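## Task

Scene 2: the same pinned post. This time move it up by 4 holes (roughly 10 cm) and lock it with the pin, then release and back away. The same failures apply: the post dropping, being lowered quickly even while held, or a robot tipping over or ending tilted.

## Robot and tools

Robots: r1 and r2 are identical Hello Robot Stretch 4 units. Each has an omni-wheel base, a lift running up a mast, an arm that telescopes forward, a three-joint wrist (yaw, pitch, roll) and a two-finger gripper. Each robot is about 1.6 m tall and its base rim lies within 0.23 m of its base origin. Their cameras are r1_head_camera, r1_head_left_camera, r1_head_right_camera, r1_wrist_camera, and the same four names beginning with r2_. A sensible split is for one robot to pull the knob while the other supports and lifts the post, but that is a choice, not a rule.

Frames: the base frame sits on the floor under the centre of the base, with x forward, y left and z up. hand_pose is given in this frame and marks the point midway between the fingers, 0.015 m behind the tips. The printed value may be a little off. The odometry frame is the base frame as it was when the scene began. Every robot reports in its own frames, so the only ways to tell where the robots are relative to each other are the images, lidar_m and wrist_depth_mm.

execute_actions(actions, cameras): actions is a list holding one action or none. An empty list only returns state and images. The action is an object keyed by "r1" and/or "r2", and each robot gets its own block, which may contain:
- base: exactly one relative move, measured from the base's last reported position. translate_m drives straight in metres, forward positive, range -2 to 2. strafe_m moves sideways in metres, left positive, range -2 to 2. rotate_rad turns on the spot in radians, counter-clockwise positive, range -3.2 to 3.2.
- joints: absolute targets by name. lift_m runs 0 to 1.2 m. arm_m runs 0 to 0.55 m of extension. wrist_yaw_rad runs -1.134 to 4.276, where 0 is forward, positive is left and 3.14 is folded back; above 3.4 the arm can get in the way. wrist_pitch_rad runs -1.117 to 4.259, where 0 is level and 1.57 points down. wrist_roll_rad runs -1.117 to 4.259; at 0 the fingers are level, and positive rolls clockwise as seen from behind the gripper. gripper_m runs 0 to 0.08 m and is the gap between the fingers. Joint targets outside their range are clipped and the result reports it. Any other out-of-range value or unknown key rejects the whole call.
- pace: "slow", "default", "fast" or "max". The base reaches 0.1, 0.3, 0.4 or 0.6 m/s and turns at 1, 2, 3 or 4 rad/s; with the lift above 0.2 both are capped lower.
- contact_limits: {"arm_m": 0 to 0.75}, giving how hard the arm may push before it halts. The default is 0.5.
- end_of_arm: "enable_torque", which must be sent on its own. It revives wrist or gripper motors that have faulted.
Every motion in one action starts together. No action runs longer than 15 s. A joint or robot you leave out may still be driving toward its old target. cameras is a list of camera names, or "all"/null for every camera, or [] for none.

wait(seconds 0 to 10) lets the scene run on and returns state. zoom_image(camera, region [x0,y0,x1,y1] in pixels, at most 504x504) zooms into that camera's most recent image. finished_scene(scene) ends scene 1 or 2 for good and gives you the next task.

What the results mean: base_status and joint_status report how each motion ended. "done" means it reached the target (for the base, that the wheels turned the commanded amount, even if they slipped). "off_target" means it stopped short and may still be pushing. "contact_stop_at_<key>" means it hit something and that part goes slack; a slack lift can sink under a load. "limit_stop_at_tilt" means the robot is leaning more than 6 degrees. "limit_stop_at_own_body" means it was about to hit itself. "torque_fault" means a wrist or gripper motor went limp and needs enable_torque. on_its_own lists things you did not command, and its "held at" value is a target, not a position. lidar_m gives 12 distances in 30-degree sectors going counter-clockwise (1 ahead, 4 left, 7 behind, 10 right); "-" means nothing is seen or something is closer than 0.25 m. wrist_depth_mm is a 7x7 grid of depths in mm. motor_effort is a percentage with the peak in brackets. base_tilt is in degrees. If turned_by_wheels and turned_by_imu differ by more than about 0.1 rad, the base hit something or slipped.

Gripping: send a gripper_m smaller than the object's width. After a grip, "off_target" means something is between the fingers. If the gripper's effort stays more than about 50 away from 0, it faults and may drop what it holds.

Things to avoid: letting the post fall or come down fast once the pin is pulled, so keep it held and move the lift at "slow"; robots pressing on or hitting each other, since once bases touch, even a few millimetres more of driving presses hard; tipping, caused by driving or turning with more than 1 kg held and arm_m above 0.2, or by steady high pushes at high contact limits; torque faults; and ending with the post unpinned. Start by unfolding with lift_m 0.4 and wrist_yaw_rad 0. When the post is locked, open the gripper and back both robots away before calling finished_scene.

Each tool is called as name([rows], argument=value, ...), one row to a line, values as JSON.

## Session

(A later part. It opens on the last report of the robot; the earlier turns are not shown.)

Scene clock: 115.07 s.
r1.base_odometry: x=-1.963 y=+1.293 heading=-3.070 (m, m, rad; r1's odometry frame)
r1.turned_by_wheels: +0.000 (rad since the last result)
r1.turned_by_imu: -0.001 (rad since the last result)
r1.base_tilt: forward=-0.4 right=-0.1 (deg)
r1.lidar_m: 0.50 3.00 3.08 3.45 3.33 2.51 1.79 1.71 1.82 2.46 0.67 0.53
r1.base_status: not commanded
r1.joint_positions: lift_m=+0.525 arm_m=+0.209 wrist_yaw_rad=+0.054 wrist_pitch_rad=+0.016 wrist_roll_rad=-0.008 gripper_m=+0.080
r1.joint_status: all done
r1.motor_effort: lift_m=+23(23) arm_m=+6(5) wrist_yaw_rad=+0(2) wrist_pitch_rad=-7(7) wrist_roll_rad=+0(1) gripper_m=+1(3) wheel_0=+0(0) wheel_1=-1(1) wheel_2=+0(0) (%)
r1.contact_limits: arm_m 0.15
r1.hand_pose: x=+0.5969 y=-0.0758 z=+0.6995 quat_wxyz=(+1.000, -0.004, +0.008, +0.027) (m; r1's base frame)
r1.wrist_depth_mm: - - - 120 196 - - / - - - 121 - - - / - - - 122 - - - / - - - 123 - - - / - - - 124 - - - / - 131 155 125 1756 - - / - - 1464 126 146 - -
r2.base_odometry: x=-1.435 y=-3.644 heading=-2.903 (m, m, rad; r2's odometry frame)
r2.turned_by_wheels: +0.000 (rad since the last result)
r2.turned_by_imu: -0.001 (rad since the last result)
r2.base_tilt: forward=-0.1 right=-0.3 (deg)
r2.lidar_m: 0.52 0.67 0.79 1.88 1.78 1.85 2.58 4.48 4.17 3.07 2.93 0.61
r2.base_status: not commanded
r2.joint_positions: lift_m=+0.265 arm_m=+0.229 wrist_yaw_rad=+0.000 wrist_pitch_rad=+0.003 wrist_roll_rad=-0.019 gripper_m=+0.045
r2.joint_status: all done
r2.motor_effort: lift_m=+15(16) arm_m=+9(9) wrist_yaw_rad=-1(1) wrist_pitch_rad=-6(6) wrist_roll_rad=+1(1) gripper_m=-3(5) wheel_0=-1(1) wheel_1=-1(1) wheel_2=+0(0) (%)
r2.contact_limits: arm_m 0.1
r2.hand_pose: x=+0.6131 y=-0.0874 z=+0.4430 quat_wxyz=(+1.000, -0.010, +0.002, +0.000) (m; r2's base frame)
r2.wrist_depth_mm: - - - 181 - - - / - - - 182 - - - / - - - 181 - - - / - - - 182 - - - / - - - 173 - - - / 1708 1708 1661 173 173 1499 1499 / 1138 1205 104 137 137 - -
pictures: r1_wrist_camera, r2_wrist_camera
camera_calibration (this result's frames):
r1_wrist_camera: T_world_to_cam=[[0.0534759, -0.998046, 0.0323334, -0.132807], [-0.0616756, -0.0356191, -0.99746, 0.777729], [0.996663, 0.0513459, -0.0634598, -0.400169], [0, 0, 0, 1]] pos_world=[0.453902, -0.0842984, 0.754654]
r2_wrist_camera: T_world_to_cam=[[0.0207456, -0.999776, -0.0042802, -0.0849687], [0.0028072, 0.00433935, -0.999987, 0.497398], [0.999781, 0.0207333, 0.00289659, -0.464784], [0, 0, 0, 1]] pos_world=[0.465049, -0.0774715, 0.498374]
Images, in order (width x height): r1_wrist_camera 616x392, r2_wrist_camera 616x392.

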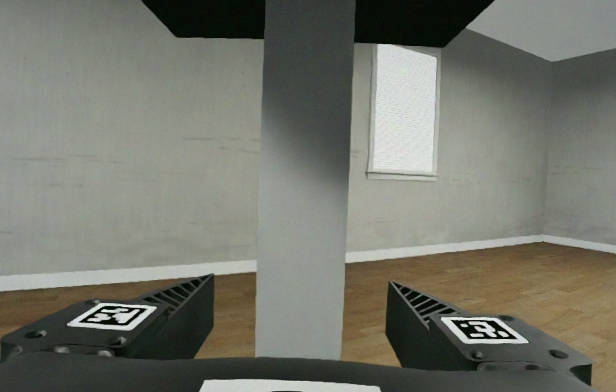

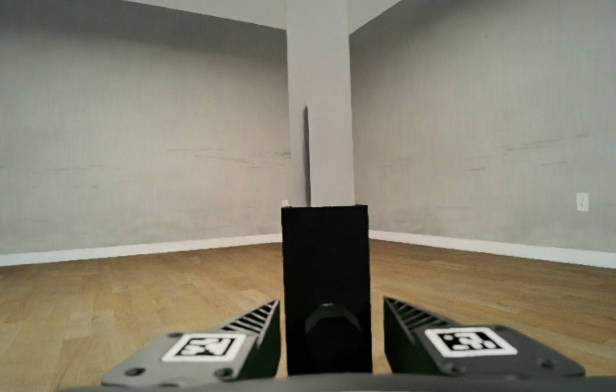

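execute_actions([
  {"r1": {"joints": {"gripper_m": 0.0}}, "r2": {"joints": {"gripper_m": 0.0}}},
], cameras=["r2_wrist_camera"])

execute_actions([
  {"r1": {"joints": {"lift_m": 0.528}, "pace": "slow"}},
], cameras=[])

Scene clock: 120.57 s.
r1.base_odometry: x=-1.963 y=+1.293 heading=-3.070 (m, m, rad; r1's odometry frame)
r1.turned_by_wheels: +0.000 (rad since the last result)
r1.turned_by_imu: -0.001 (rad since the last result)
r1.base_tilt: forward=-0.5 right=+0.0 (deg)
r1.lidar_m: 0.50 2.99 3.10 3.47 3.34 2.52 1.78 1.70 1.82 2.48 0.68 0.52
r1.base_status: not commanded
r1.joint_positions: lift_m=+0.525 arm_m=+0.209 wrist_yaw_rad=+0.054 wrist_pitch_rad=+0.016 wrist_roll_rad=-0.008 gripper_m=+0.028
r1.joint_status: gripper_m off_target (ended at +0.028, target +0.000)
r1.on_its_own: gripper_m is held at +0.023, not at your +0.000, by its contact guard: the fingers met something
r1.motor_effort: lift_m=+23(23) arm_m=+6(6) wrist_yaw_rad=-1(1) wrist_pitch_rad=-7(7) wrist_roll_rad=-2(3) gripper_m=-41(41) wheel_0=+0(0) wheel_1=-1(0) wheel_2=+0(0) (%)
r1.hand_pose: x=+0.5969 y=-0.0758 z=+0.6995 quat_wxyz=(+1.000, -0.004, +0.008, +0.027) (m; r1's base frame)
r1.wrist_depth_mm: - - - 120 196 - - / - - - 121 - - - / - - - 121 - - - / - - - 123 - - - / - - - 124 - - - / 1863 1921 125 125 - - - / - - - 125 - 1576 1537
r2.base_odometry: x=-1.435 y=-3.644 heading=-2.903 (m, m, rad; r2's odometry frame)
r2.turned_by_wheels: +0.000 (rad since the last result)
r2.turned_by_imu: -0.001 (rad since the last result)
r2.base_tilt: forward=-0.1 right=-0.3 (deg)
r2.lidar_m: 0.54 0.64 0.77 1.86 1.77 1.86 2.55 4.49 4.20 3.06 2.94 0.60
r2.base_status: not commanded
r2.joint_positions: lift_m=+0.265 arm_m=+0.229 wrist_yaw_rad=+0.000 wrist_pitch_rad=+0.003 wrist_roll_rad=-0.019 gripper_m=+0.019
r2.joint_status: gripper_m off_target (ended at +0.019, target +0.000)
r2.on_its_own: gripper_m is held at +0.015, not at your +0.000, by its contact guard: the fingers met something
r2.motor_effort: lift_m=+16(16) arm_m=+8(8) wrist_yaw_rad=-2(2) wrist_pitch_rad=-6(6) wrist_roll_rad=-1(0) gripper_m=-39(37) wheel_0=-1(1) wheel_1=-1(1) wheel_2=+0(0) (%)
r2.hand_pose: x=+0.6131 y=-0.0874 z=+0.4430 quat_wxyz=(+1.000, -0.009, +0.001, +0.000) (m; r2's base frame)
r2.wrist_depth_mm: - - - 182 - - - / - - - 182 - - - / - - - 182 - - - / - - - 181 - - - / - - - 173 - - - / 1708 1708 1708 156 173 1537 1464 / 1160 1182 - 137 - - 1042
pictures: r2_wrist_camera
camera_calibration (this result's frames):
r2_wrist_camera: T_world_to_cam=[[0.0209087, -0.99977, -0.00474931, -0.0848257], [0.0028268, 0.00480944, -0.999984, 0.497431], [0.999777, 0.020895, 0.00292671, -0.464797], [0, 0, 0, 1]] pos_world=[0.465061, -0.0774867, 0.49838]
Images, in order (width x height): r2_wrist_camera 616x392.

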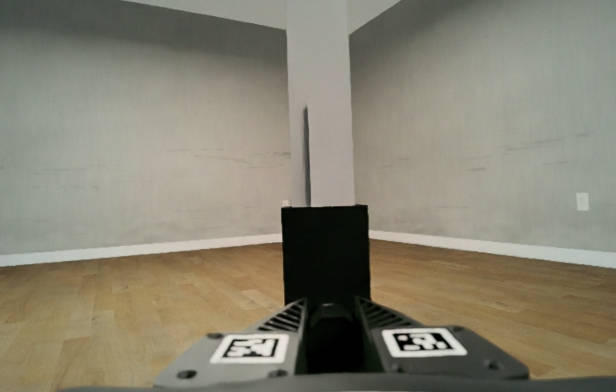

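Scene clock: 121.10 s.
r1.base_odometry: x=-1.963 y=+1.293 heading=-3.070 (m, m, rad; r1's odometry frame)
r1.turned_by_wheels: +0.000 (rad since the last result)
r1.turned_by_imu: +0.000 (rad since the last result)
r1.base_tilt: forward=-0.4 right=+0.0 (deg)
r1.lidar_m: 0.47 2.99 3.11 3.46 3.34 2.50 1.78 1.71 1.81 2.46 0.65 0.51
r1.base_status: not commanded
r1.joint_positions: lift_m=+0.527 arm_m=+0.209 wrist_yaw_rad=+0.055 wrist_pitch_rad=+0.019 wrist_roll_rad=-0.008 gripper_m=+0.028
r1.joint_status: all done
r1.on_its_own: gripper_m is held at +0.023, not at your +0.000, by its contact guard: the fingers met something
r1.motor_effort: lift_m=+26(26) arm_m=+5(6) wrist_yaw_rad=-1(2) wrist_pitch_rad=-16(17) wrist_roll_rad=-1(3) gripper_m=-41(43) wheel_0=+0(0) wheel_1=-1(1) wheel_2=+0(0) (%)
r1.hand_pose: x=+0.5970 y=-0.0757 z=+0.7015 quat_wxyz=(+1.000, -0.004, +0.010, +0.027) (m; r1's base frame)
r1.wrist_depth_mm: - - - 119 197 - - / - - - 120 - - - / - - - 121 - - - / - - - 122 - - - / - - - 124 - - - / 1863 1863 125 125 - - - / - - - 125 - 1537 1464
r2.base_odometry: x=-1.435 y=-3.644 heading=-2.903 (m, m, rad; r2's odometry frame)
r2.turned_by_wheels: +0.000 (rad since the last result)
r2.turned_by_imu: +0.000 (rad since the last result)
r2.base_tilt: forward=-0.1 right=-0.3 (deg)
r2.lidar_m: 0.54 0.63 0.77 1.87 1.79 1.86 2.55 4.47 4.22 3.07 2.91 0.60
r2.base_status: not commanded
r2.joint_positions: lift_m=+0.265 arm_m=+0.229 wrist_yaw_rad=+0.000 wrist_pitch_rad=+0.003 wrist_roll_rad=-0.019 gripper_m=+0.019
r2.joint_status: not commanded
r2.on_its_own: gripper_m is held at +0.015, not at your +0.000, by its contact guard: the fingers met something
r2.motor_effort: lift_m=+16(16) arm_m=+8(9) wrist_yaw_rad=-2(2) wrist_pitch_rad=-6(6) wrist_roll_rad=+0(1) gripper_m=-40(38) wheel_0=-1(1) wheel_1=-1(1) wheel_2=+0(0) (%)
r2.hand_pose: x=+0.6131 y=-0.0874 z=+0.4430 quat_wxyz=(+1.000, -0.009, +0.001, +0.000) (m; r2's base frame)
r2.wrist_depth_mm: - - - 182 - - - / - - - 182 - - - / - - - 182 - - - / - - - 181 - - - / - - - 173 - - - / 1756 1708 1661 156 174 1537 1499 / 1160 1205 - 137 - - 1025
pictures: none
No camera images: the call's "cameras" was empty. Leave "cameras" out to get every camera's image.

execute_actions([
  {"r1": {"joints": {"lift_m": 0.53}, "pace": "slow"}},
], cameras=["r2_wrist_camera"])

execute_actions([
  {"r2": {"joints": {"arm_m": 0.216}, "contact_limits": {"arm_m": 0.4}, "pace": "slow"}},
], cameras=["r2_wrist_camera"])

Scene clock: 126.13 s.
r1.base_odometry: x=-1.963 y=+1.293 heading=-3.070 (m, m, rad; r1's odometry frame)
r1.turned_by_wheels: +0.000 (rad since the last result)
r1.turned_by_imu: -0.001 (rad since the last result)
r1.base_tilt: forward=-0.5 right=-0.1 (deg)
r1.lidar_m: 0.48 3.00 3.08 3.49 3.34 2.52 1.78 1.70 1.81 2.47 0.67 0.49
r1.base_status: not commanded
r1.joint_positions: lift_m=+0.529 arm_m=+0.209 wrist_yaw_rad=+0.055 wrist_pitch_rad=+0.021 wrist_roll_rad=-0.008 gripper_m=+0.028
r1.joint_status: all done
r1.on_its_own: gripper_m is held at +0.023, not at your +0.000, by its contact guard: the fingers met something
r1.motor_effort: lift_m=+27(28) arm_m=+5(5) wrist_yaw_rad=-2(2) wrist_pitch_rad=-21(22) wrist_roll_rad=-1(1) gripper_m=-41(42) wheel_0=+0(0) wheel_1=-1(1) wheel_2=+0(0) (%)
r1.hand_pose: x=+0.5970 y=-0.0757 z=+0.7031 quat_wxyz=(+1.000, -0.004, +0.010, +0.027) (m; r1's base frame)
r1.wrist_depth_mm: - - - 119 197 - - / - - - 119 - - - / - - - 121 - - - / - - - 122 - - - / - - - 123 - - - / 1756 1921 125 124 - - - / - - - 126 - 1537 1537
r2.base_odometry: x=-1.435 y=-3.644 heading=-2.903 (m, m, rad; r2's odometry frame)
r2.turned_by_wheels: +0.000 (rad since the last result)
r2.turned_by_imu: -0.001 (rad since the last result)
r2.base_tilt: forward=-0.1 right=-0.3 (deg)
r2.lidar_m: 0.55 0.67 0.74 1.87 1.78 1.87 2.56 4.48 4.16 3.05 2.92 0.60
r2.base_status: not commanded
r2.joint_positions: lift_m=+0.265 arm_m=+0.229 wrist_yaw_rad=+0.000 wrist_pitch_rad=+0.003 wrist_roll_rad=-0.019 gripper_m=+0.019
r2.joint_status: not commanded
r2.on_its_own: gripper_m is held at +0.015, not at your +0.000, by its contact guard: the fingers met something
r2.motor_effort: lift_m=+16(16) arm_m=+9(8) wrist_yaw_rad=-2(2) wrist_pitch_rad=-6(6) wrist_roll_rad=+0(0) gripper_m=-36(38) wheel_0=-1(1) wheel_1=-1(1) wheel_2=+0(0) (%)
r2.hand_pose: x=+0.6131 y=-0.0874 z=+0.4430 quat_wxyz=(+1.000, -0.009, +0.001, +0.000) (m; r2's base frame)
r2.wrist_depth_mm: - - - 182 - - - / - - - 182 - - - / - - - 181 - - - / - - - 182 - - - / - - - 173 - - - / 1708 1661 1708 156 173 1537 1464 / 1138 1205 - 137 - - 1042
pictures: r2_wrist_camera
camera_calibration (this result's frames):
r2_wrist_camera: T_world_to_cam=[[0.0209088, -0.99977, -0.00474957, -0.0848256], [0.00282689, 0.00480971, -0.999984, 0.497431], [0.999777, 0.020895, 0.0029268, -0.464797], [0, 0, 0, 1]] pos_world=[0.465061, -0.0774867, 0.49838]
Images, in order (width x height): r2_wrist_camera 616x392.

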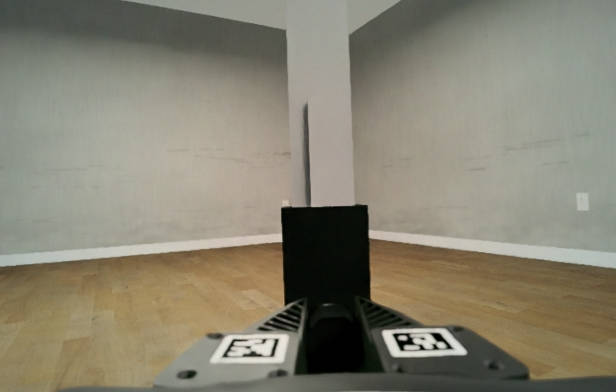

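Scene clock: 127.20 s.
r1.base_odometry: x=-1.963 y=+1.293 heading=-3.070 (m, m, rad; r1's odometry frame)
r1.turned_by_wheels: +0.000 (rad since the last result)
r1.turned_by_imu: +0.000 (rad since the last result)
r1.base_tilt: forward=-0.4 right=-0.1 (deg)
r1.lidar_m: 0.51 2.98 3.08 3.48 3.32 2.51 1.78 1.69 1.81 2.46 0.65 0.53
r1.base_status: not commanded
r1.joint_positions: lift_m=+0.529 arm_m=+0.209 wrist_yaw_rad=+0.055 wrist_pitch_rad=+0.021 wrist_roll_rad=-0.008 gripper_m=+0.028
r1.joint_status: not commanded
r1.on_its_own: gripper_m is held at +0.023, not at your +0.000, by its contact guard: the fingers met something
r1.motor_effort: lift_m=+27(27) arm_m=+5(5) wrist_yaw_rad=-2(2) wrist_pitch_rad=-22(21) wrist_roll_rad=-1(0) gripper_m=-40(42) wheel_0=+0(0) wheel_1=+0(1) wheel_2=+0(0) (%)
r1.hand_pose: x=+0.5970 y=-0.0757 z=+0.7031 quat_wxyz=(+1.000, -0.004, +0.010, +0.027) (m; r1's base frame)
r1.wrist_depth_mm: - - - 119 198 - - / - - - 120 - - - / - - - 121 - - - / - - - 122 - - - / - - - 124 - - - / 1808 1983 125 125 - - - / - - - 125 - 1499 1537
r2.base_odometry: x=-1.435 y=-3.644 heading=-2.903 (m, m, rad; r2's odometry frame)
r2.turned_by_wheels: +0.000 (rad since the last result)
r2.turned_by_imu: +0.000 (rad since the last result)
r2.base_tilt: forward=-0.1 right=-0.3 (deg)
r2.lidar_m: 0.56 0.67 0.77 1.84 1.78 1.87 2.57 4.51 4.18 3.08 2.91 0.58
r2.base_status: not commanded
r2.joint_positions: lift_m=+0.265 arm_m=+0.219 wrist_yaw_rad=+0.005 wrist_pitch_rad=+0.004 wrist_roll_rad=-0.019 gripper_m=+0.019
r2.joint_status: all done
r2.on_its_own: gripper_m is held at +0.015, not at your +0.000, by its contact guard: the fingers met something; wrist_yaw_rad is at rest, and its effort (-17) is outside its rest range (-13 to +13)
r2.motor_effort: lift_m=+17(16) arm_m=-16(16) wrist_yaw_rad=-17(19) wrist_pitch_rad=-10(11) wrist_roll_rad=+0(0) gripper_m=-37(39) wheel_0=-6(6) wheel_1=-2(2) wheel_2=+6(6) (%)
r2.contact_limits: arm_m 0.4
r2.hand_pose: x=+0.6029 y=-0.0863 z=+0.4427 quat_wxyz=(+1.000, -0.009, +0.002, +0.003) (m; r2's base frame)
r2.wrist_depth_mm: - - - 191 - - - / - - - 191 - - - / - - - 191 - - - / - - - 191 - - - / - - - 183 - - - / 1708 1708 1661 154 1464 1537 1464 / 1138 1182 - 142 - - 1042
pictures: r2_wrist_camera
camera_calibration (this result's frames):
r2_wrist_camera: T_world_to_cam=[[0.0261614, -0.999646, -0.00474442, -0.086654], [0.00143386, 0.00478356, -0.999988, 0.497972], [0.999657, 0.0261543, 0.0015585, -0.45355], [0, 0, 0, 1]] pos_world=[0.454948, -0.0771432, 0.498261]
Images, in order (width x height): r2_wrist_camera 616x392.

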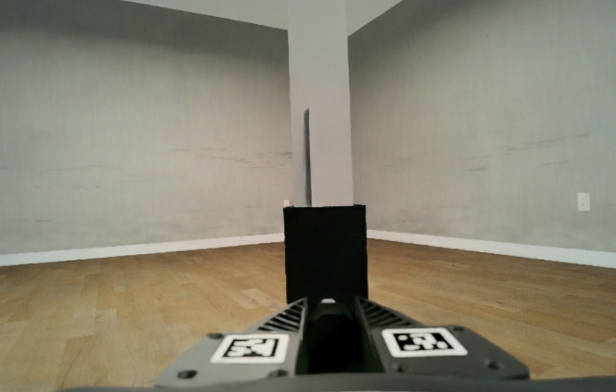

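execute_actions([
  {"r1": {"joints": {"lift_m": 0.537}, "pace": "slow"}},
], cameras=["r2_wrist_camera"])

Scene clock: 130.63 s.
r1.base_odometry: x=-1.963 y=+1.293 heading=-3.070 (m, m, rad; r1's odometry frame)
r1.turned_by_wheels: +0.000 (rad since the last result)
r1.turned_by_imu: -0.001 (rad since the last result)
r1.base_tilt: forward=-0.4 right=+0.0 (deg)
r1.lidar_m: 0.50 2.99 3.12 3.47 3.33 2.52 1.79 1.70 1.80 2.47 0.66 0.53
r1.base_status: not commanded
r1.joint_positions: lift_m=+0.536 arm_m=+0.209 wrist_yaw_rad=+0.055 wrist_pitch_rad=+0.021 wrist_roll_rad=-0.008 gripper_m=+0.028
r1.joint_status: all done
r1.on_its_own: gripper_m is held at +0.023, not at your +0.000, by its contact guard: the fingers met something
r1.motor_effort: lift_m=+27(28) arm_m=+5(5) wrist_yaw_rad=-2(2) wrist_pitch_rad=-22(23) wrist_roll_rad=-1(1) gripper_m=-40(39) wheel_0=+0(0) wheel_1=-1(1) wheel_2=+0(0) (%)
r1.hand_pose: x=+0.5970 y=-0.0757 z=+0.7100 quat_wxyz=(+1.000, -0.004, +0.011, +0.027) (m; r1's base frame)
r1.wrist_depth_mm: - - - 118 198 - - / - - - 120 - - - / - - - 121 - - - / - - - 122 - - - / - - - 124 - - - / 1756 1921 125 125 - - - / - - - 125 - 1499 1499
r2.base_odometry: x=-1.435 y=-3.644 heading=-2.903 (m, m, rad; r2's odometry frame)
r2.turned_by_wheels: +0.000 (rad since the last result)
r2.turned_by_imu: -0.001 (rad since the last result)
r2.base_tilt: forward=-0.1 right=-0.2 (deg)
r2.lidar_m: 0.55 0.66 0.82 1.88 1.77 1.82 2.55 4.51 4.20 3.05 2.93 3.05
r2.base_status: not commanded
r2.joint_positions: lift_m=+0.265 arm_m=+0.219 wrist_yaw_rad=+0.005 wrist_pitch_rad=+0.004 wrist_roll_rad=-0.019 gripper_m=+0.019
r2.joint_status: not commanded
r2.on_its_own: gripper_m is held at +0.015, not at your +0.000, by its contact guard: the fingers met something; wrist_yaw_rad is at rest, and its effort (-17) is outside its rest range (-13 to +13)
r2.motor_effort: lift_m=+16(16) arm_m=-16(17) wrist_yaw_rad=-17(17) wrist_pitch_rad=-10(10) wrist_roll_rad=+0(0) gripper_m=-39(37) wheel_0=-6(6) wheel_1=-2(2) wheel_2=+6(6) (%)
r2.hand_pose: x=+0.6029 y=-0.0863 z=+0.4427 quat_wxyz=(+1.000, -0.009, +0.002, +0.003) (m; r2's base frame)
r2.wrist_depth_mm: - - - 191 - - - / - - - 191 - - - / - - - 191 - - - / - - - 191 - - - / - - - 183 - - - / 1708 1661 1661 153 1430 1537 1499 / 1138 1182 - 142 - - 1042
pictures: r2_wrist_camera
camera_calibration (this result's frames):
r2_wrist_camera: T_world_to_cam=[[0.0261612, -0.999646, -0.00474444, -0.086654], [0.00143388, 0.00478358, -0.999988, 0.497972], [0.999657, 0.0261541, 0.00155851, -0.45355], [0, 0, 0, 1]] pos_world=[0.454948, -0.0771432, 0.498261]
Images, in order (width x height): r2_wrist_camera 616x392.

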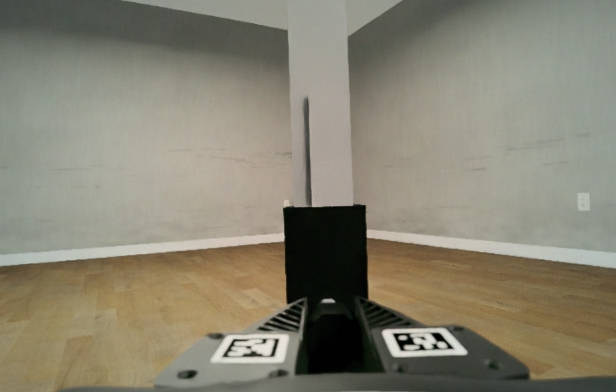

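execute_actions([
  {"r1": {"joints": {"lift_m": 0.617}, "pace": "slow"}},
], cameras=["r2_wrist_camera", "r1_wrist_camera"])

zoom_image(camera="r2_wrist_camera", region=[250, 40, 400, 230])

Scene clock: 135.70 s.
r1.base_odometry: x=-1.963 y=+1.293 heading=-3.070 (m, m, rad; r1's odometry frame)
r1.turned_by_wheels: +0.000 (rad since the last result)
r1.turned_by_imu: -0.001 (rad since the last result)
r1.base_tilt: forward=-0.4 right=-0.1 (deg)
r1.lidar_m: 0.48 3.00 3.11 3.48 3.33 2.51 1.79 1.71 1.81 2.47 0.66 0.53
r1.base_status: not commanded
r1.joint_positions: lift_m=+0.616 arm_m=+0.209 wrist_yaw_rad=+0.055 wrist_pitch_rad=+0.021 wrist_roll_rad=-0.008 gripper_m=+0.028
r1.joint_status: all done
r1.on_its_own: gripper_m is held at +0.023, not at your +0.000, by its contact guard: the fingers met something
r1.motor_effort: lift_m=+27(28) arm_m=+5(5) wrist_yaw_rad=-2(3) wrist_pitch_rad=-22(23) wrist_roll_rad=-1(1) gripper_m=-41(41) wheel_0=+0(0) wheel_1=+0(1) wheel_2=+0(0) (%)
r1.hand_pose: x=+0.5970 y=-0.0757 z=+0.7900 quat_wxyz=(+1.000, -0.004, +0.011, +0.027) (m; r1's base frame)
r1.wrist_depth_mm: - - - 118 198 - - / - - - 120 - - - / - - - 121 - - - / - - - 122 - - - / - - - 123 - - - / - - 125 124 - - - / - - - 125 - 1708 1708
r2.base_odometry: x=-1.435 y=-3.644 heading=-2.903 (m, m, rad; r2's odometry frame)
r2.turned_by_wheels: +0.000 (rad since the last result)
r2.turned_by_imu: -0.001 (rad since the last result)
r2.base_tilt: forward=+0.0 right=-0.3 (deg)
r2.lidar_m: 0.54 0.66 0.76 1.85 1.77 1.87 2.57 4.48 4.15 3.05 2.92 0.61
r2.base_status: not commanded
r2.joint_positions: lift_m=+0.265 arm_m=+0.219 wrist_yaw_rad=+0.005 wrist_pitch_rad=+0.004 wrist_roll_rad=-0.019 gripper_m=+0.019
r2.joint_status: not commanded
r2.on_its_own: gripper_m is held at +0.015, not at your +0.000, by its contact guard: the fingers met something; wrist_yaw_rad is at rest, and its effort (-17) is outside its rest range (-13 to +13)
r2.motor_effort: lift_m=+17(16) arm_m=-16(16) wrist_yaw_rad=-17(17) wrist_pitch_rad=-10(10) wrist_roll_rad=+0(1) gripper_m=-38(36) wheel_0=-6(6) wheel_1=-2(2) wheel_2=+6(6) (%)
r2.hand_pose: x=+0.6029 y=-0.0863 z=+0.4427 quat_wxyz=(+1.000, -0.009, +0.002, +0.003) (m; r2's base frame)
r2.wrist_depth_mm: - - - 191 - - - / - - - 191 - - - / - - - 191 - - - / - - - 191 - - - / - - - 183 - - - / 1708 1708 1661 153 1430 1537 1464 / 1138 1182 - 142 - - 1042
pictures: r1_wrist_camera, r2_wrist_camera
camera_calibration (this result's frames):
r1_wrist_camera: T_world_to_cam=[[0.0542367, -0.998006, 0.0322899, -0.136033], [-0.0669731, -0.0359006, -0.997109, 0.870895], [0.99628, 0.0519173, -0.0687867, -0.390112], [0, 0, 0, 1]] pos_world=[0.454365, -0.0842421, 0.845935]
r2_wrist_camera: T_world_to_cam=[[0.0261615, -0.999646, -0.00474433, -0.0866541], [0.00143394, 0.00478348, -0.999988, 0.497972], [0.999657, 0.0261543, 0.00155857, -0.45355], [0, 0, 0, 1]] pos_world=[0.454948, -0.0771432, 0.498261]
Images, in order (width x height): r1_wrist_camera 616x392, r2_wrist_camera 616x392.

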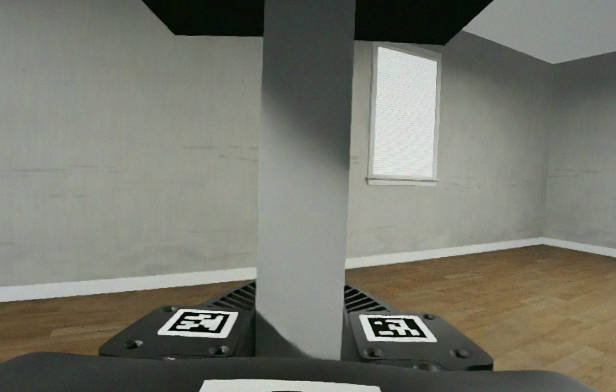

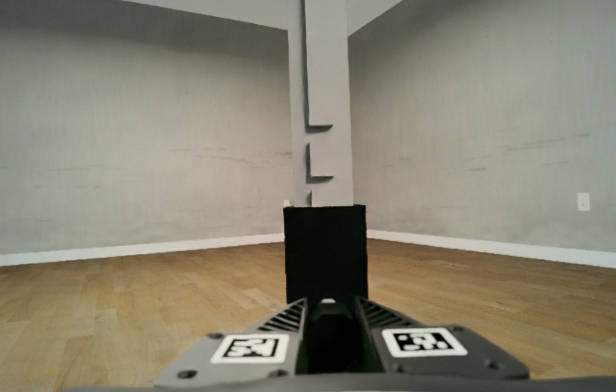

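Region (250, 40, 400, 230) of r2_wrist_camera's 616x392 image, scaled by 2.653; it fills the left 398 columns of this view, and the rest is white.

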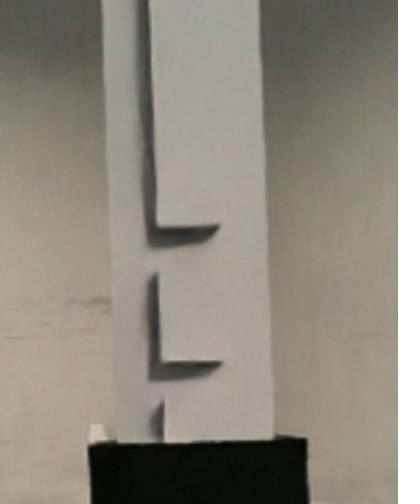

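execute_actions([
  {"r2": {"joints": {"gripper_m": 0.045}, "pace": "slow"}},
], cameras=[])

execute_actions([
  {"r1": {"joints": {"lift_m": 0.63}, "pace": "slow"}, "r2": {"joints": {"arm_m": 0.18}}},
], cameras=["r2_wrist_camera"])

zoom_image(camera="r2_wrist_camera", region=[250, 80, 410, 330])

execute_actions([
  {"r1": {"joints": {"lift_m": 0.636}, "pace": "slow"}},
], cameras=["r2_wrist_camera"])

zoom_image(camera="r2_wrist_camera", region=[250, 80, 410, 330])

Scene clock: 145.33 s.
r1.base_odometry: x=-1.963 y=+1.293 heading=-3.070 (m, m, rad; r1's odometry frame)
r1.turned_by_wheels: +0.000 (rad since the last result)
r1.turned_by_imu: -0.001 (rad since the last result)
r1.base_tilt: forward=-0.3 right=-0.1 (deg)
r1.lidar_m: 0.49 3.01 3.12 3.45 3.34 2.52 1.77 1.71 1.79 2.48 0.67 0.52
r1.base_status: not commanded
r1.joint_positions: lift_m=+0.616 arm_m=+0.209 wrist_yaw_rad=+0.055 wrist_pitch_rad=+0.021 wrist_roll_rad=-0.008 gripper_m=+0.028
r1.joint_status: not commanded
r1.on_its_own: gripper_m is held at +0.023, not at your +0.000, by its contact guard: the fingers met something
r1.motor_effort: lift_m=+27(27) arm_m=+5(5) wrist_yaw_rad=-2(2) wrist_pitch_rad=-22(21) wrist_roll_rad=-1(1) gripper_m=-40(40) wheel_0=+0(0) wheel_1=+0(0) wheel_2=+0(0) (%)
r1.hand_pose: x=+0.5970 y=-0.0757 z=+0.7900 quat_wxyz=(+1.000, -0.004, +0.011, +0.027) (m; r1's base frame)
r1.wrist_depth_mm: - - - 118 198 - - / - - - 120 - - - / - - - 121 - - - / - - - 122 - - - / - - - 123 - - - / - - 125 125 - - - / - - - 125 - 1661 1708
r2.base_odometry: x=-1.435 y=-3.644 heading=-2.904 (m, m, rad; r2's odometry frame)
r2.turned_by_wheels: +0.000 (rad since the last result)
r2.turned_by_imu: -0.001 (rad since the last result)
r2.base_tilt: forward=-0.2 right=-0.3 (deg)
r2.lidar_m: 0.57 0.67 0.83 1.87 1.76 1.87 2.56 4.48 4.21 3.06 2.93 0.59
r2.base_status: not commanded
r2.joint_positions: lift_m=+0.265 arm_m=+0.218 wrist_yaw_rad=+0.000 wrist_pitch_rad=+0.003 wrist_roll_rad=-0.019 gripper_m=+0.045
r2.joint_status: all done
r2.motor_effort: lift_m=+16(16) arm_m=-9(16) wrist_yaw_rad=-2(17) wrist_pitch_rad=-6(10) wrist_roll_rad=+0(0) gripper_m=+4(36) wheel_0=-3(6) wheel_1=-2(2) wheel_2=+0(6) (%)
r2.hand_pose: x=+0.6012 y=-0.0873 z=+0.4430 quat_wxyz=(+1.000, -0.009, +0.002, +0.000) (m; r2's base frame)
r2.wrist_depth_mm: - - - 194 - - - / - - - 194 - - - / - - - 194 - - - / - - - 193 - - - / - - - 185 - - - / 1708 1708 1661 185 185 1537 1464 / 1160 1205 105 185 163 - 1078
pictures: none
No camera images: the call's "cameras" was empty. Leave "cameras" out to get every camera's image.

Scene clock: 146.23 s.
r1.base_odometry: x=-1.963 y=+1.293 heading=-3.070 (m, m, rad; r1's odometry frame)
r1.turned_by_wheels: +0.000 (rad since the last result)
r1.turned_by_imu: +0.000 (rad since the last result)
r1.base_tilt: forward=-0.5 right=+0.0 (deg)
r1.lidar_m: 0.46 3.00 3.12 3.44 3.34 2.51 1.79 1.70 1.79 2.48 0.66 0.53
r1.base_status: not commanded
r1.joint_positions: lift_m=+0.629 arm_m=+0.209 wrist_yaw_rad=+0.055 wrist_pitch_rad=+0.024 wrist_roll_rad=-0.008 gripper_m=+0.028
r1.joint_status: all done
r1.on_its_own: gripper_m is held at +0.023, not at your +0.000, by its contact guard: the fingers met something; wrist_pitch_rad is at rest, and its effort (-29) is outside its rest range (-23 to +23)
r1.motor_effort: lift_m=+28(29) arm_m=+5(5) wrist_yaw_rad=-2(1) wrist_pitch_rad=-29(29) wrist_roll_rad=+0(0) gripper_m=-41(39) wheel_0=+0(0) wheel_1=+0(0) wheel_2=+0(0) (%)
r1.hand_pose: x=+0.5971 y=-0.0757 z=+0.8024 quat_wxyz=(+1.000, -0.005, +0.012, +0.027) (m; r1's base frame)
r1.wrist_depth_mm: - - - 118 199 - - / - - - 120 - - - / - - - 121 - - - / - - - 122 - - - / - - - 123 - - - / - - 125 125 - - - / - - - 125 - 1661 1661
r2.base_odometry: x=-1.435 y=-3.644 heading=-2.904 (m, m, rad; r2's odometry frame)
r2.turned_by_wheels: +0.000 (rad since the last result)
r2.turned_by_imu: +0.000 (rad since the last result)
r2.base_tilt: forward=-0.1 right=-0.3 (deg)
r2.lidar_m: 0.55 0.66 0.80 1.82 1.77 1.83 2.53 4.50 4.19 3.06 2.93 0.61
r2.base_status: not commanded
r2.joint_positions: lift_m=+0.265 arm_m=+0.181 wrist_yaw_rad=+0.000 wrist_pitch_rad=+0.003 wrist_roll_rad=-0.019 gripper_m=+0.045
r2.joint_status: all done
r2.motor_effort: lift_m=+16(17) arm_m=-8(9) wrist_yaw_rad=-1(2) wrist_pitch_rad=-6(6) wrist_roll_rad=+0(0) gripper_m=+2(2) wheel_0=-3(3) wheel_1=-2(2) wheel_2=+0(0) (%)
r2.hand_pose: x=+0.5651 y=-0.0874 z=+0.4430 quat_wxyz=(+1.000, -0.009, +0.002, +0.000) (m; r2's base frame)
r2.wrist_depth_mm: - - - 229 - - - / - - - 229 - - - / - - - 229 - - - / - - - 229 - - - / - - - 221 - - - / 1756 1756 1708 221 221 1537 1499 / 1160 1182 105 221 164 - 1078
pictures: r2_wrist_camera
camera_calibration (this result's frames):
r2_wrist_camera: T_world_to_cam=[[0.0206679, -0.999776, -0.0046451, -0.0837838], [0.00269902, 0.00470187, -0.999985, 0.497572], [0.999783, 0.0206551, 0.00279559, -0.416758], [0, 0, 0, 1]] pos_world=[0.417056, -0.0774964, 0.498341]
Images, in order (width x height): r2_wrist_camera 616x392.

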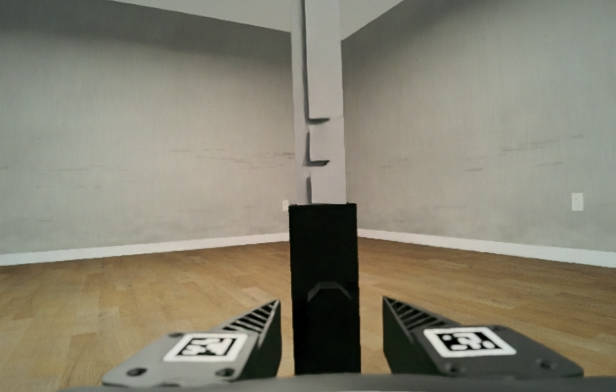

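Region (250, 80, 410, 330) of r2_wrist_camera's 616x392 image, scaled by 2.016; it fills the left 323 columns of this view, and the rest is white.

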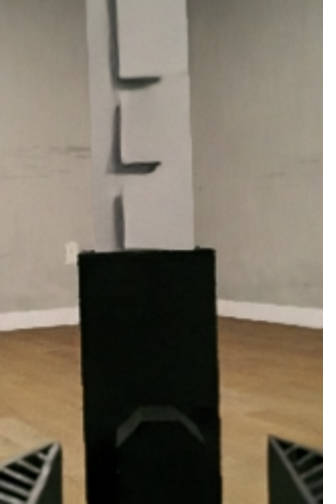

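Scene clock: 146.87 s.
r1.base_odometry: x=-1.963 y=+1.293 heading=-3.070 (m, m, rad; r1's odometry frame)
r1.turned_by_wheels: +0.000 (rad since the last result)
r1.turned_by_imu: +0.000 (rad since the last result)
r1.base_tilt: forward=-0.5 right=+0.0 (deg)
r1.lidar_m: 0.50 2.99 3.12 3.47 3.34 2.52 1.80 1.71 1.82 2.46 0.67 0.51
r1.base_status: not commanded
r1.joint_positions: lift_m=+0.635 arm_m=+0.209 wrist_yaw_rad=+0.055 wrist_pitch_rad=+0.026 wrist_roll_rad=-0.009 gripper_m=+0.028
r1.joint_status: all done
r1.on_its_own: gripper_m is held at +0.023, not at your +0.000, by its contact guard: the fingers met something; wrist_pitch_rad is at rest, and its effort (-35) is outside its rest range (-23 to +23)
r1.motor_effort: lift_m=+30(29) arm_m=+4(5) wrist_yaw_rad=-2(3) wrist_pitch_rad=-35(34) wrist_roll_rad=+0(1) gripper_m=-39(41) wheel_0=+0(0) wheel_1=-1(1) wheel_2=+1(1) (%)
r1.hand_pose: x=+0.5971 y=-0.0756 z=+0.8079 quat_wxyz=(+1.000, -0.005, +0.013, +0.027) (m; r1's base frame)
r1.wrist_depth_mm: - - - 118 199 - - / - - - 119 - - - / - - - 121 - - - / - - - 121 - - - / - - - 123 - - - / - - 125 125 - - - / - - - 125 - 1708 1708
r2.base_odometry: x=-1.435 y=-3.644 heading=-2.904 (m, m, rad; r2's odometry frame)
r2.turned_by_wheels: +0.000 (rad since the last result)
r2.turned_by_imu: +0.000 (rad since the last result)
r2.base_tilt: forward=-0.1 right=-0.3 (deg)
r2.lidar_m: 0.53 0.65 0.79 1.85 1.77 1.85 2.56 4.49 4.22 3.06 2.94 3.06
r2.base_status: not commanded
r2.joint_positions: lift_m=+0.265 arm_m=+0.181 wrist_yaw_rad=+0.000 wrist_pitch_rad=+0.003 wrist_roll_rad=-0.019 gripper_m=+0.045
r2.joint_status: not commanded
r2.motor_effort: lift_m=+16(16) arm_m=-9(8) wrist_yaw_rad=-1(1) wrist_pitch_rad=-6(6) wrist_roll_rad=+0(1) gripper_m=+3(1) wheel_0=-2(3) wheel_1=-2(2) wheel_2=+0(0) (%)
r2.hand_pose: x=+0.5651 y=-0.0874 z=+0.4430 quat_wxyz=(+1.000, -0.009, +0.002, +0.000) (m; r2's base frame)
r2.wrist_depth_mm: - - - 230 - - - / - - - 230 - - - / - - - 230 - - - / - - - 229 - - - / - - - 220 - - - / 1708 1708 1708 221 221 1499 1499 / 1160 1205 105 221 164 - 1078
pictures: r2_wrist_camera
camera_calibration (this result's frames):
r2_wrist_camera: T_world_to_cam=[[0.0206679, -0.999776, -0.00464517, -0.0837838], [0.0026989, 0.00470194, -0.999985, 0.497572], [0.999783, 0.020655, 0.00279547, -0.416758], [0, 0, 0, 1]] pos_world=[0.417056, -0.0774964, 0.498341]
Images, in order (width x height): r2_wrist_camera 616x392.

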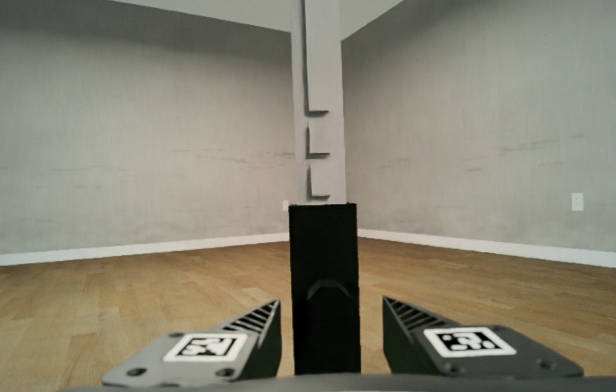

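Region (250, 80, 410, 330) of r2_wrist_camera's 616x392 image, scaled by 2.016; it fills the left 323 columns of this view, and the rest is white.

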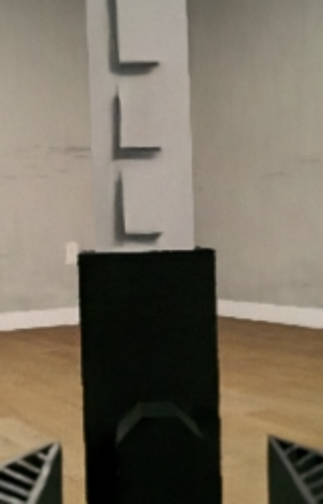

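The knob has snapped in. Lowering the post gently onto the pin.

execute_actions([
  {"r1": {"joints": {"lift_m": 0.627}, "pace": "slow"}},
], cameras=["r2_wrist_camera"])

zoom_image(camera="r2_wrist_camera", region=[250, 80, 410, 330])

Scene clock: 149.73 s.
r1.base_odometry: x=-1.963 y=+1.293 heading=-3.070 (m, m, rad; r1's odometry frame)
r1.turned_by_wheels: +0.000 (rad since the last result)
r1.turned_by_imu: -0.001 (rad since the last result)
r1.base_tilt: forward=-0.5 right=-0.1 (deg)
r1.lidar_m: 0.47 3.00 3.14 3.46 3.32 2.52 1.76 1.70 1.81 2.47 0.68 0.53
r1.base_status: not commanded
r1.joint_positions: lift_m=+0.627 arm_m=+0.209 wrist_yaw_rad=+0.054 wrist_pitch_rad=+0.018 wrist_roll_rad=-0.009 gripper_m=+0.028
r1.joint_status: all done
r1.on_its_own: gripper_m is held at +0.023, not at your +0.000, by its contact guard: the fingers met something
r1.motor_effort: lift_m=+14(29) arm_m=+5(5) wrist_yaw_rad=+1(3) wrist_pitch_rad=-13(34) wrist_roll_rad=+0(1) gripper_m=-40(40) wheel_0=+0(0) wheel_1=-1(0) wheel_2=+1(0) (%)
r1.hand_pose: x=+0.5971 y=-0.0758 z=+0.8017 quat_wxyz=(+1.000, -0.005, +0.009, +0.027) (m; r1's base frame)
r1.wrist_depth_mm: - - - 119 196 - - / - - - 121 - - - / - - - 122 - - - / - - - 122 - - - / - - - 123 - - - / - - 125 125 - - - / - - - 125 - 1756 1708
r2.base_odometry: x=-1.435 y=-3.644 heading=-2.904 (m, m, rad; r2's odometry frame)
r2.turned_by_wheels: +0.000 (rad since the last result)
r2.turned_by_imu: -0.001 (rad since the last result)
r2.base_tilt: forward=-0.1 right=-0.3 (deg)
r2.lidar_m: 0.52 0.65 0.80 1.87 1.78 1.88 2.56 4.47 4.19 3.05 2.93 3.08
r2.base_status: not commanded
r2.joint_positions: lift_m=+0.265 arm_m=+0.181 wrist_yaw_rad=+0.000 wrist_pitch_rad=+0.003 wrist_roll_rad=-0.019 gripper_m=+0.045
r2.joint_status: not commanded
r2.motor_effort: lift_m=+17(17) arm_m=-8(9) wrist_yaw_rad=-1(1) wrist_pitch_rad=-7(6) wrist_roll_rad=+0(0) gripper_m=+1(2) wheel_0=-3(3) wheel_1=-2(2) wheel_2=+0(0) (%)
r2.hand_pose: x=+0.5651 y=-0.0874 z=+0.4430 quat_wxyz=(+1.000, -0.009, +0.002, +0.000) (m; r2's base frame)
r2.wrist_depth_mm: - - - 230 - - - / - - - 230 - - - / - - - 230 - - - / - - - 229 - - - / - - - 221 - - - / 1708 1708 1661 220 220 1537 1464 / 1138 1205 104 221 164 - 1078
pictures: r2_wrist_camera
camera_calibration (this result's frames):
r2_wrist_camera: T_world_to_cam=[[0.0206681, -0.999776, -0.0046452, -0.0837839], [0.00269903, 0.00470197, -0.999985, 0.497572], [0.999783, 0.0206553, 0.00279561, -0.416758], [0, 0, 0, 1]] pos_world=[0.417056, -0.0774964, 0.498341]
Images, in order (width x height): r2_wrist_camera 616x392.

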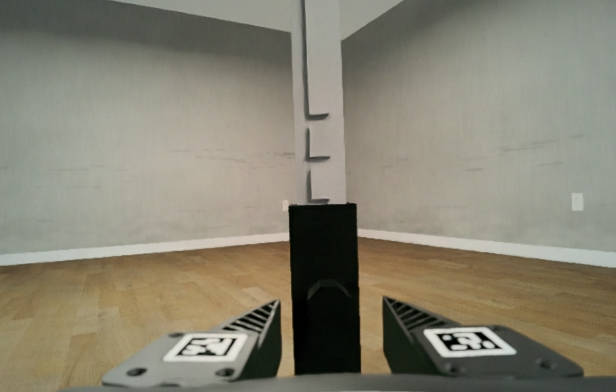

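Region (250, 80, 410, 330) of r2_wrist_camera's 616x392 image, scaled by 2.016; it fills the left 323 columns of this view, and the rest is white.

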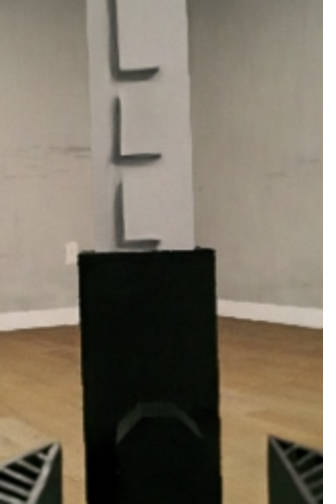

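execute_actions([
  {"r1": {"joints": {"gripper_m": 0.07}}, "r2": {"joints": {"arm_m": 0.0}, "pace": "fast"}},
], cameras=[])

execute_actions([
  {"r1": {"base": {"translate_m": -0.4}, "joints": {"arm_m": 0.01}, "pace": "fast"}, "r2": {"base": {"translate_m": -0.4}, "pace": "fast"}},
], cameras=["r2_wrist_camera", "r1_head_camera", "r2_head_camera"])

Scene clock: 154.03 s.
r1.base_odometry: x=-1.963 y=+1.293 heading=-3.070 (m, m, rad; r1's odometry frame)
r1.turned_by_wheels: +0.000 (rad since the last result)
r1.turned_by_imu: -0.001 (rad since the last result)
r1.base_tilt: forward=-0.5 right=+0.0 (deg)
r1.lidar_m: 0.47 3.00 3.12 3.48 3.32 2.52 1.77 1.71 1.80 2.49 0.66 0.54
r1.base_status: not commanded
r1.joint_positions: lift_m=+0.627 arm_m=+0.209 wrist_yaw_rad=+0.054 wrist_pitch_rad=+0.017 wrist_roll_rad=-0.009 gripper_m=+0.070
r1.joint_status: all done
r1.motor_effort: lift_m=+15(15) arm_m=+5(4) wrist_yaw_rad=+0(0) wrist_pitch_rad=-9(13) wrist_roll_rad=+1(1) gripper_m=+2(36) wheel_0=+0(0) wheel_1=+0(0) wheel_2=+0(1) (%)
r1.hand_pose: x=+0.5971 y=-0.0758 z=+0.8020 quat_wxyz=(+1.000, -0.005, +0.008, +0.027) (m; r1's base frame)
r1.wrist_depth_mm: - - 202 119 193 - - / - - - 120 - - - / - - - 121 - - - / - - - 122 - - - / - - - 123 - - - / - - 148 125 152 - - / - - 137 125 128 - -
r2.base_odometry: x=-1.435 y=-3.644 heading=-2.904 (m, m, rad; r2's odometry frame)
r2.turned_by_wheels: +0.000 (rad since the last result)
r2.turned_by_imu: -0.001 (rad since the last result)
r2.base_tilt: forward=-0.1 right=-0.3 (deg)
r2.lidar_m: 0.57 0.67 0.79 1.84 1.78 1.86 2.57 4.50 4.18 3.06 2.94 3.07
r2.base_status: not commanded
r2.joint_positions: lift_m=+0.265 arm_m=+0.001 wrist_yaw_rad=+0.000 wrist_pitch_rad=+0.003 wrist_roll_rad=-0.019 gripper_m=+0.045
r2.joint_status: all done
r2.motor_effort: lift_m=+16(17) arm_m=-9(9) wrist_yaw_rad=+0(2) wrist_pitch_rad=-6(6) wrist_roll_rad=+0(1) gripper_m=+1(2) wheel_0=-3(2) wheel_1=-2(2) wheel_2=+0(0) (%)
r2.hand_pose: x=+0.3851 y=-0.0875 z=+0.4430 quat_wxyz=(+1.000, -0.009, +0.002, +0.000) (m; r2's base frame)
r2.wrist_depth_mm: - - - - - - - / - - - - - - - / - - - - - - - / - - - - - - - / - - - - - - - / 1756 1756 1661 399 1464 1537 1499 / 691 1205 105 399 164 - 1078
pictures: none
No camera images: the call's "cameras" was empty. Leave "cameras" out to get every camera's image.

Scene clock: 156.40 s.
r1.base_odometry: x=-1.564 y=+1.321 heading=-3.070 (m, m, rad; r1's odometry frame)
r1.turned_by_wheels: +0.000 (rad since the last result)
r1.turned_by_imu: +0.000 (rad since the last result)
r1.base_tilt: forward=-0.5 right=-0.1 (deg)
r1.lidar_m: 0.89 3.34 3.47 3.25 3.13 1.99 1.41 1.37 1.44 1.96 1.23 1.22
r1.base_status: done
r1.joint_positions: lift_m=+0.627 arm_m=+0.011 wrist_yaw_rad=+0.054 wrist_pitch_rad=+0.016 wrist_roll_rad=-0.009 gripper_m=+0.070
r1.joint_status: all done
r1.motor_effort: lift_m=+15(15) arm_m=-6(6) wrist_yaw_rad=+1(1) wrist_pitch_rad=-8(9) wrist_roll_rad=+1(2) gripper_m=+1(4) wheel_0=+0(8) wheel_1=-1(8) wheel_2=-1(10) (%)
r1.hand_pose: x=+0.3990 y=-0.0759 z=+0.8021 quat_wxyz=(+1.000, -0.005, +0.008, +0.027) (m; r1's base frame)
r1.wrist_depth_mm: - - - - - - - / - - - - - - - / - - - - - - - / - - - - - - - / - - - - - - - / - - 158 - 152 - - / - - 1708 1708 128 - -
r2.base_odometry: x=-1.046 y=-3.550 heading=-2.903 (m, m, rad; r2's odometry frame)
r2.turned_by_wheels: +0.000 (rad since the last result)
r2.turned_by_imu: +0.000 (rad since the last result)
r2.base_tilt: forward=-0.1 right=-0.4 (deg)
r2.lidar_m: 0.94 1.11 1.35 1.64 1.58 1.64 2.33 4.12 4.31 3.26 3.13 3.27
r2.base_status: done
r2.joint_positions: lift_m=+0.265 arm_m=+0.001 wrist_yaw_rad=+0.000 wrist_pitch_rad=+0.003 wrist_roll_rad=-0.019 gripper_m=+0.045
r2.joint_status: not commanded
r2.motor_effort: lift_m=+17(17) arm_m=-8(9) wrist_yaw_rad=-1(1) wrist_pitch_rad=-6(6) wrist_roll_rad=+1(0) gripper_m=+2(0) wheel_0=+0(7) wheel_1=+0(7) wheel_2=+0(13) (%)
r2.hand_pose: x=+0.3851 y=-0.0874 z=+0.4430 quat_wxyz=(+1.000, -0.009, +0.002, +0.000) (m; r2's base frame)
r2.wrist_depth_mm: - - - - - - - / - - - - - - - / - - - - - - - / - - - - - - - / - - - - - - - / 1756 1708 1708 1499 1464 1537 1499 / 1078 1205 104 1098 164 - 1078
pictures: r1_head_camera, r2_head_camera, r2_wrist_camera
camera_calibration (this result's frames):
r2_wrist_camera: T_world_to_cam=[[0.0206646, -0.999776, -0.00456316, -0.0800992], [0.0027931, 0.00462184, -0.999985, 0.498026], [0.999783, 0.0206515, 0.00288798, -0.236825], [0, 0, 0, 1]] pos_world=[0.237038, -0.0774922, 0.498337]
Images, in order (width x height): r1_head_camera 420x560, r2_head_camera 420x560, r2_wrist_camera 616x392.

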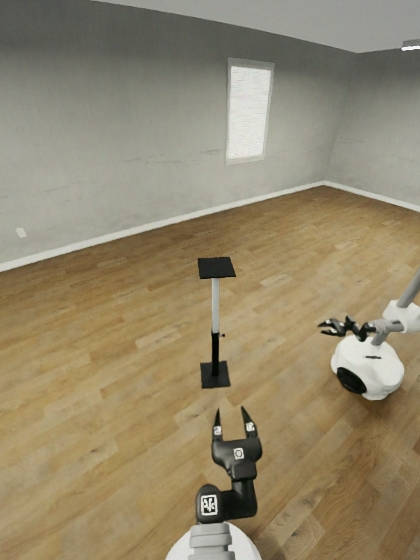

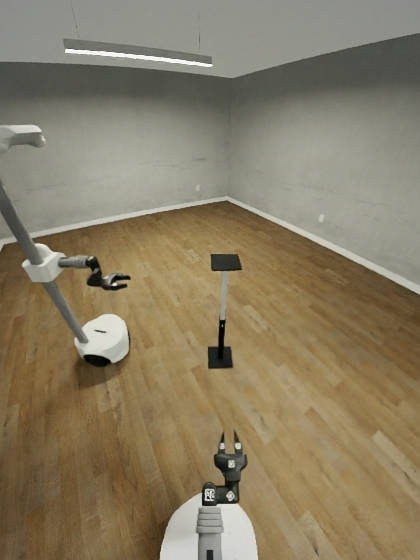

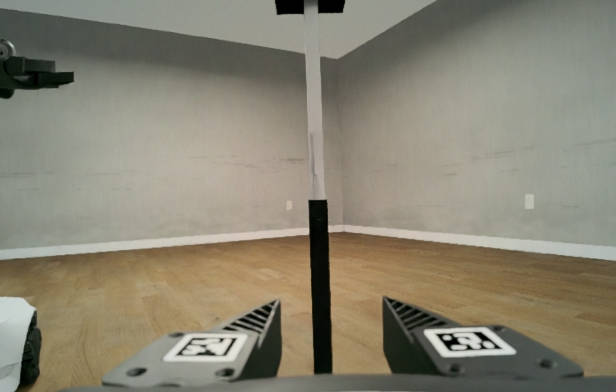

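finished_scene(scene=2)

The scene is finished: the task was done.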